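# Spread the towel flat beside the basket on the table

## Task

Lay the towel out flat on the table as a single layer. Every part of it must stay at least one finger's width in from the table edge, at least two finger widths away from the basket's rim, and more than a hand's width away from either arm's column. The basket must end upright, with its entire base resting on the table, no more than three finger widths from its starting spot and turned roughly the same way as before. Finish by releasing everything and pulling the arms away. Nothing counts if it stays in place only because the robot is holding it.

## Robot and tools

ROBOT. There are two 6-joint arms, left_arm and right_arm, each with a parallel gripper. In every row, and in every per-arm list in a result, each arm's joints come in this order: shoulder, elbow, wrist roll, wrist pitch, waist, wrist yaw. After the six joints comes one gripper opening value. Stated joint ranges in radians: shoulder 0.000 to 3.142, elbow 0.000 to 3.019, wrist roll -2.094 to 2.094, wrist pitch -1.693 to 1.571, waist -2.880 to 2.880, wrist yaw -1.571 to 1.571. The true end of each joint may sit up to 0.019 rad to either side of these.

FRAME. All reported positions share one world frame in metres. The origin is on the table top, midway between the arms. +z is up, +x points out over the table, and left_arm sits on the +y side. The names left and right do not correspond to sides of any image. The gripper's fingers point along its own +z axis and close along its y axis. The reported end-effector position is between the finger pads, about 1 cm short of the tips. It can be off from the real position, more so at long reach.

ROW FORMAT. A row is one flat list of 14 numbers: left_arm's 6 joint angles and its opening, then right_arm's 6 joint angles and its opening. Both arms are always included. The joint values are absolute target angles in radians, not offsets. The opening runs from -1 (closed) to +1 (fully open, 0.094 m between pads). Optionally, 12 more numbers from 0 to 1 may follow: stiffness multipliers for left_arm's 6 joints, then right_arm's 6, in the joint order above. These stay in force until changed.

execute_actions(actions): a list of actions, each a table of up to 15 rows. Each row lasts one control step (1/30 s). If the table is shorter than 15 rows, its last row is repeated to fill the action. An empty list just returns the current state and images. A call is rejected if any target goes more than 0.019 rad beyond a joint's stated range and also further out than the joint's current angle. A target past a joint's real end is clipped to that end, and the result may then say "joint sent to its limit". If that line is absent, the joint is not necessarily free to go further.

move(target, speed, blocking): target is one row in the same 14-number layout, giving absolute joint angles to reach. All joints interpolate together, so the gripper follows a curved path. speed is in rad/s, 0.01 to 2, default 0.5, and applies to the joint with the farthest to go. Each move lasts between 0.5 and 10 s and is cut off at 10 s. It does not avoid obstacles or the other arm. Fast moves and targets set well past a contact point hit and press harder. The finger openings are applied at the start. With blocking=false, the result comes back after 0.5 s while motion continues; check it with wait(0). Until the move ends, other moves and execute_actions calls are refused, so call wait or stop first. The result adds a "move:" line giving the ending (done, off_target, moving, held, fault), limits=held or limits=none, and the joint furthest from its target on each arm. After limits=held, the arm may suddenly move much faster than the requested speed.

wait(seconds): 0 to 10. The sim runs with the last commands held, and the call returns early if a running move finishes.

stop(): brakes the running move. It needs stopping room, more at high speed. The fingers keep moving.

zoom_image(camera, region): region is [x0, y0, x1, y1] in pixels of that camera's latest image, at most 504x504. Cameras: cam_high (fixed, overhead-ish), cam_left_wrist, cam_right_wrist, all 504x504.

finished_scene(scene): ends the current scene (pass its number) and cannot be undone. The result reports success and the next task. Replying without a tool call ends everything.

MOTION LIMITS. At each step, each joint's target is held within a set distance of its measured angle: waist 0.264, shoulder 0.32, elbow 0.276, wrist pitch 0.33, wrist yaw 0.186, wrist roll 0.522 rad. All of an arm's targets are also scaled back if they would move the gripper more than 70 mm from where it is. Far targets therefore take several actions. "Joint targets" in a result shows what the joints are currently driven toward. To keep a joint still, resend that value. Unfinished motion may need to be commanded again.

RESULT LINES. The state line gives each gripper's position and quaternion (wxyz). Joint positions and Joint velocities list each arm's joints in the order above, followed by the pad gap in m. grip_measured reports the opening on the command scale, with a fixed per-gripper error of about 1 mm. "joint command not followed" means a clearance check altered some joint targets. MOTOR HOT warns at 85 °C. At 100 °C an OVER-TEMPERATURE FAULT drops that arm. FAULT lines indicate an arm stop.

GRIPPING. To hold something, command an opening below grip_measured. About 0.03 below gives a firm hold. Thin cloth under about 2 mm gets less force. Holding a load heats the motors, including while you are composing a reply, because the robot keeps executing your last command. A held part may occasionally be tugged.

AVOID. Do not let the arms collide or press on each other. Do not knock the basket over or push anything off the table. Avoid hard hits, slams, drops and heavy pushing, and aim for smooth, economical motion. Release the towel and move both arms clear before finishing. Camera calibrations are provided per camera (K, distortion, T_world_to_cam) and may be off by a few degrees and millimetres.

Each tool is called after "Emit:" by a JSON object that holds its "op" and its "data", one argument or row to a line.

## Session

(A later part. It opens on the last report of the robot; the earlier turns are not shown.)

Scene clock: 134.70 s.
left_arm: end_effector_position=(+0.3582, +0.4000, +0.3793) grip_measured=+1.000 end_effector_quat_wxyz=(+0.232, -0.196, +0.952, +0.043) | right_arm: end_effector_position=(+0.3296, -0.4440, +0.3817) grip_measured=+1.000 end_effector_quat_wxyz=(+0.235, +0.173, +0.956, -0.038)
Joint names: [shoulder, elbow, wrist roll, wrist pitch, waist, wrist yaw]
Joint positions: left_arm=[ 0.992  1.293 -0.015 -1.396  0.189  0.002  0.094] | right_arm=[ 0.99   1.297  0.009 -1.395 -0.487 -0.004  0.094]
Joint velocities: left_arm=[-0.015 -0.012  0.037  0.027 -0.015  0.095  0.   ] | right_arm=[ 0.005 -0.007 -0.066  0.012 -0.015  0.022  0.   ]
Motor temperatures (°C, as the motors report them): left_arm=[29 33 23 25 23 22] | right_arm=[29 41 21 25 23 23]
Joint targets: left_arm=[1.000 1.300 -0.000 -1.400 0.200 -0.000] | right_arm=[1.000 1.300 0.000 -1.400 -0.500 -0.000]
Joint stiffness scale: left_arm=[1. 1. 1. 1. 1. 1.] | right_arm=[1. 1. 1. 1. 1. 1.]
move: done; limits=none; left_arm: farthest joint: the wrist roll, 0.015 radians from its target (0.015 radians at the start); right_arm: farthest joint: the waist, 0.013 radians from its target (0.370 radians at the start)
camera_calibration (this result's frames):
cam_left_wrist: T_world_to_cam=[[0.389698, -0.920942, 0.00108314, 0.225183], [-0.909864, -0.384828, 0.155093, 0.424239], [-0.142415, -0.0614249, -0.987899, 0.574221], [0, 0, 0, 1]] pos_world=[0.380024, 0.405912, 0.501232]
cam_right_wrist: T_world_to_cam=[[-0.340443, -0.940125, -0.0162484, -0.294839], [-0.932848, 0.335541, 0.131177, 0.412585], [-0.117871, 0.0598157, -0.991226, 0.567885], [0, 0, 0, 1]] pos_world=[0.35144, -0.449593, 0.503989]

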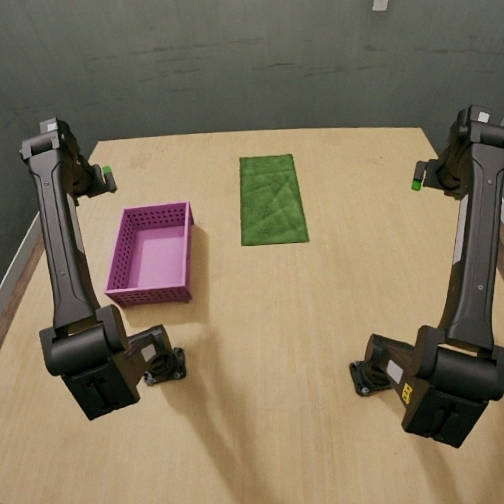

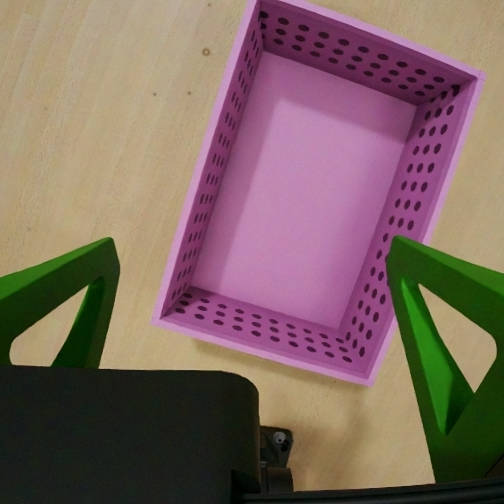

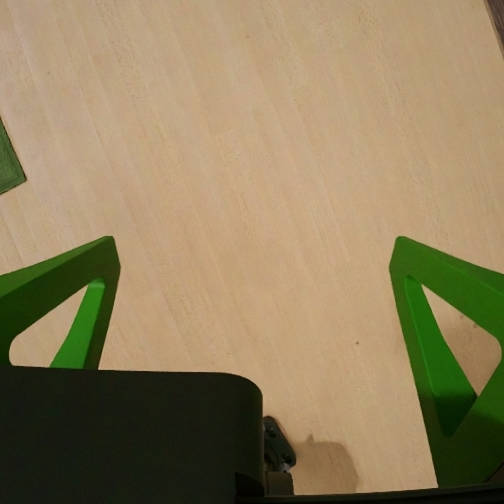

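Emit:
{"op": "execute_actions", "data": {
  "actions": []
}}

Scene clock: 136.00 s.
left_arm: end_effector_position=(+0.3582, +0.4000, +0.3793) grip_measured=+1.000 end_effector_quat_wxyz=(+0.232, -0.196, +0.952, +0.043) | right_arm: end_effector_position=(+0.3296, -0.4440, +0.3817) grip_measured=+1.000 end_effector_quat_wxyz=(+0.235, +0.173, +0.956, -0.038)
Joint names: [shoulder, elbow, wrist roll, wrist pitch, waist, wrist yaw]
Joint positions: left_arm=[ 0.992  1.293 -0.015 -1.396  0.189  0.002  0.094] | right_arm=[ 0.99   1.297  0.009 -1.395 -0.487 -0.004  0.094]
Joint velocities: left_arm=[-0.024 -0.002 -0.007  0.007 -0.015  0.007  0.   ] | right_arm=[-0.005 -0.002  0.037 -0.002 -0.005  0.007  0.   ]
Motor temperatures (°C, as the motors report them): left_arm=[28 33 23 25 23 22] | right_arm=[28 41 21 25 23 23]
Joint targets: left_arm=[1.000 1.300 -0.000 -1.400 0.200 -0.000] | right_arm=[1.000 1.300 0.000 -1.400 -0.500 -0.000]
Joint stiffness scale: left_arm=[1. 1. 1. 1. 1. 1.] | right_arm=[1. 1. 1. 1. 1. 1.]
camera_calibration (this result's frames):
cam_left_wrist: T_world_to_cam=[[0.389698, -0.920942, 0.00108314, 0.225183], [-0.909864, -0.384828, 0.155093, 0.424239], [-0.142415, -0.0614249, -0.987899, 0.574221], [0, 0, 0, 1]] pos_world=[0.380024, 0.405912, 0.501232]
cam_right_wrist: T_world_to_cam=[[-0.340443, -0.940125, -0.0162484, -0.294839], [-0.932848, 0.335541, 0.131177, 0.412585], [-0.117871, 0.0598157, -0.991226, 0.567885], [0, 0, 0, 1]] pos_world=[0.35144, -0.449593, 0.503989]

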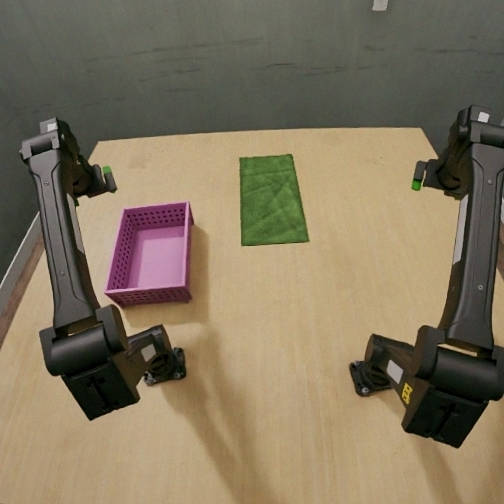

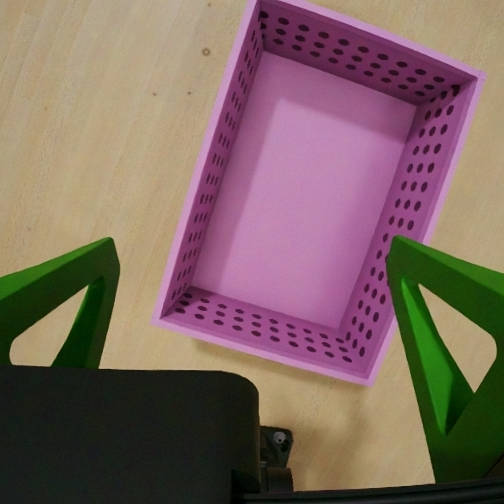

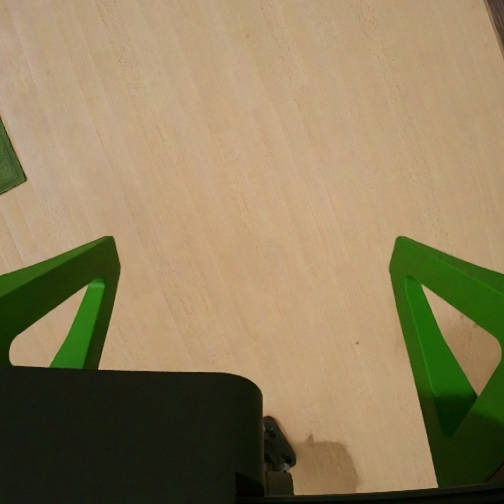

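Emit:
{"op": "finished_scene", "data": {
  "scene": 2
}}

The scene is finished: the task was done.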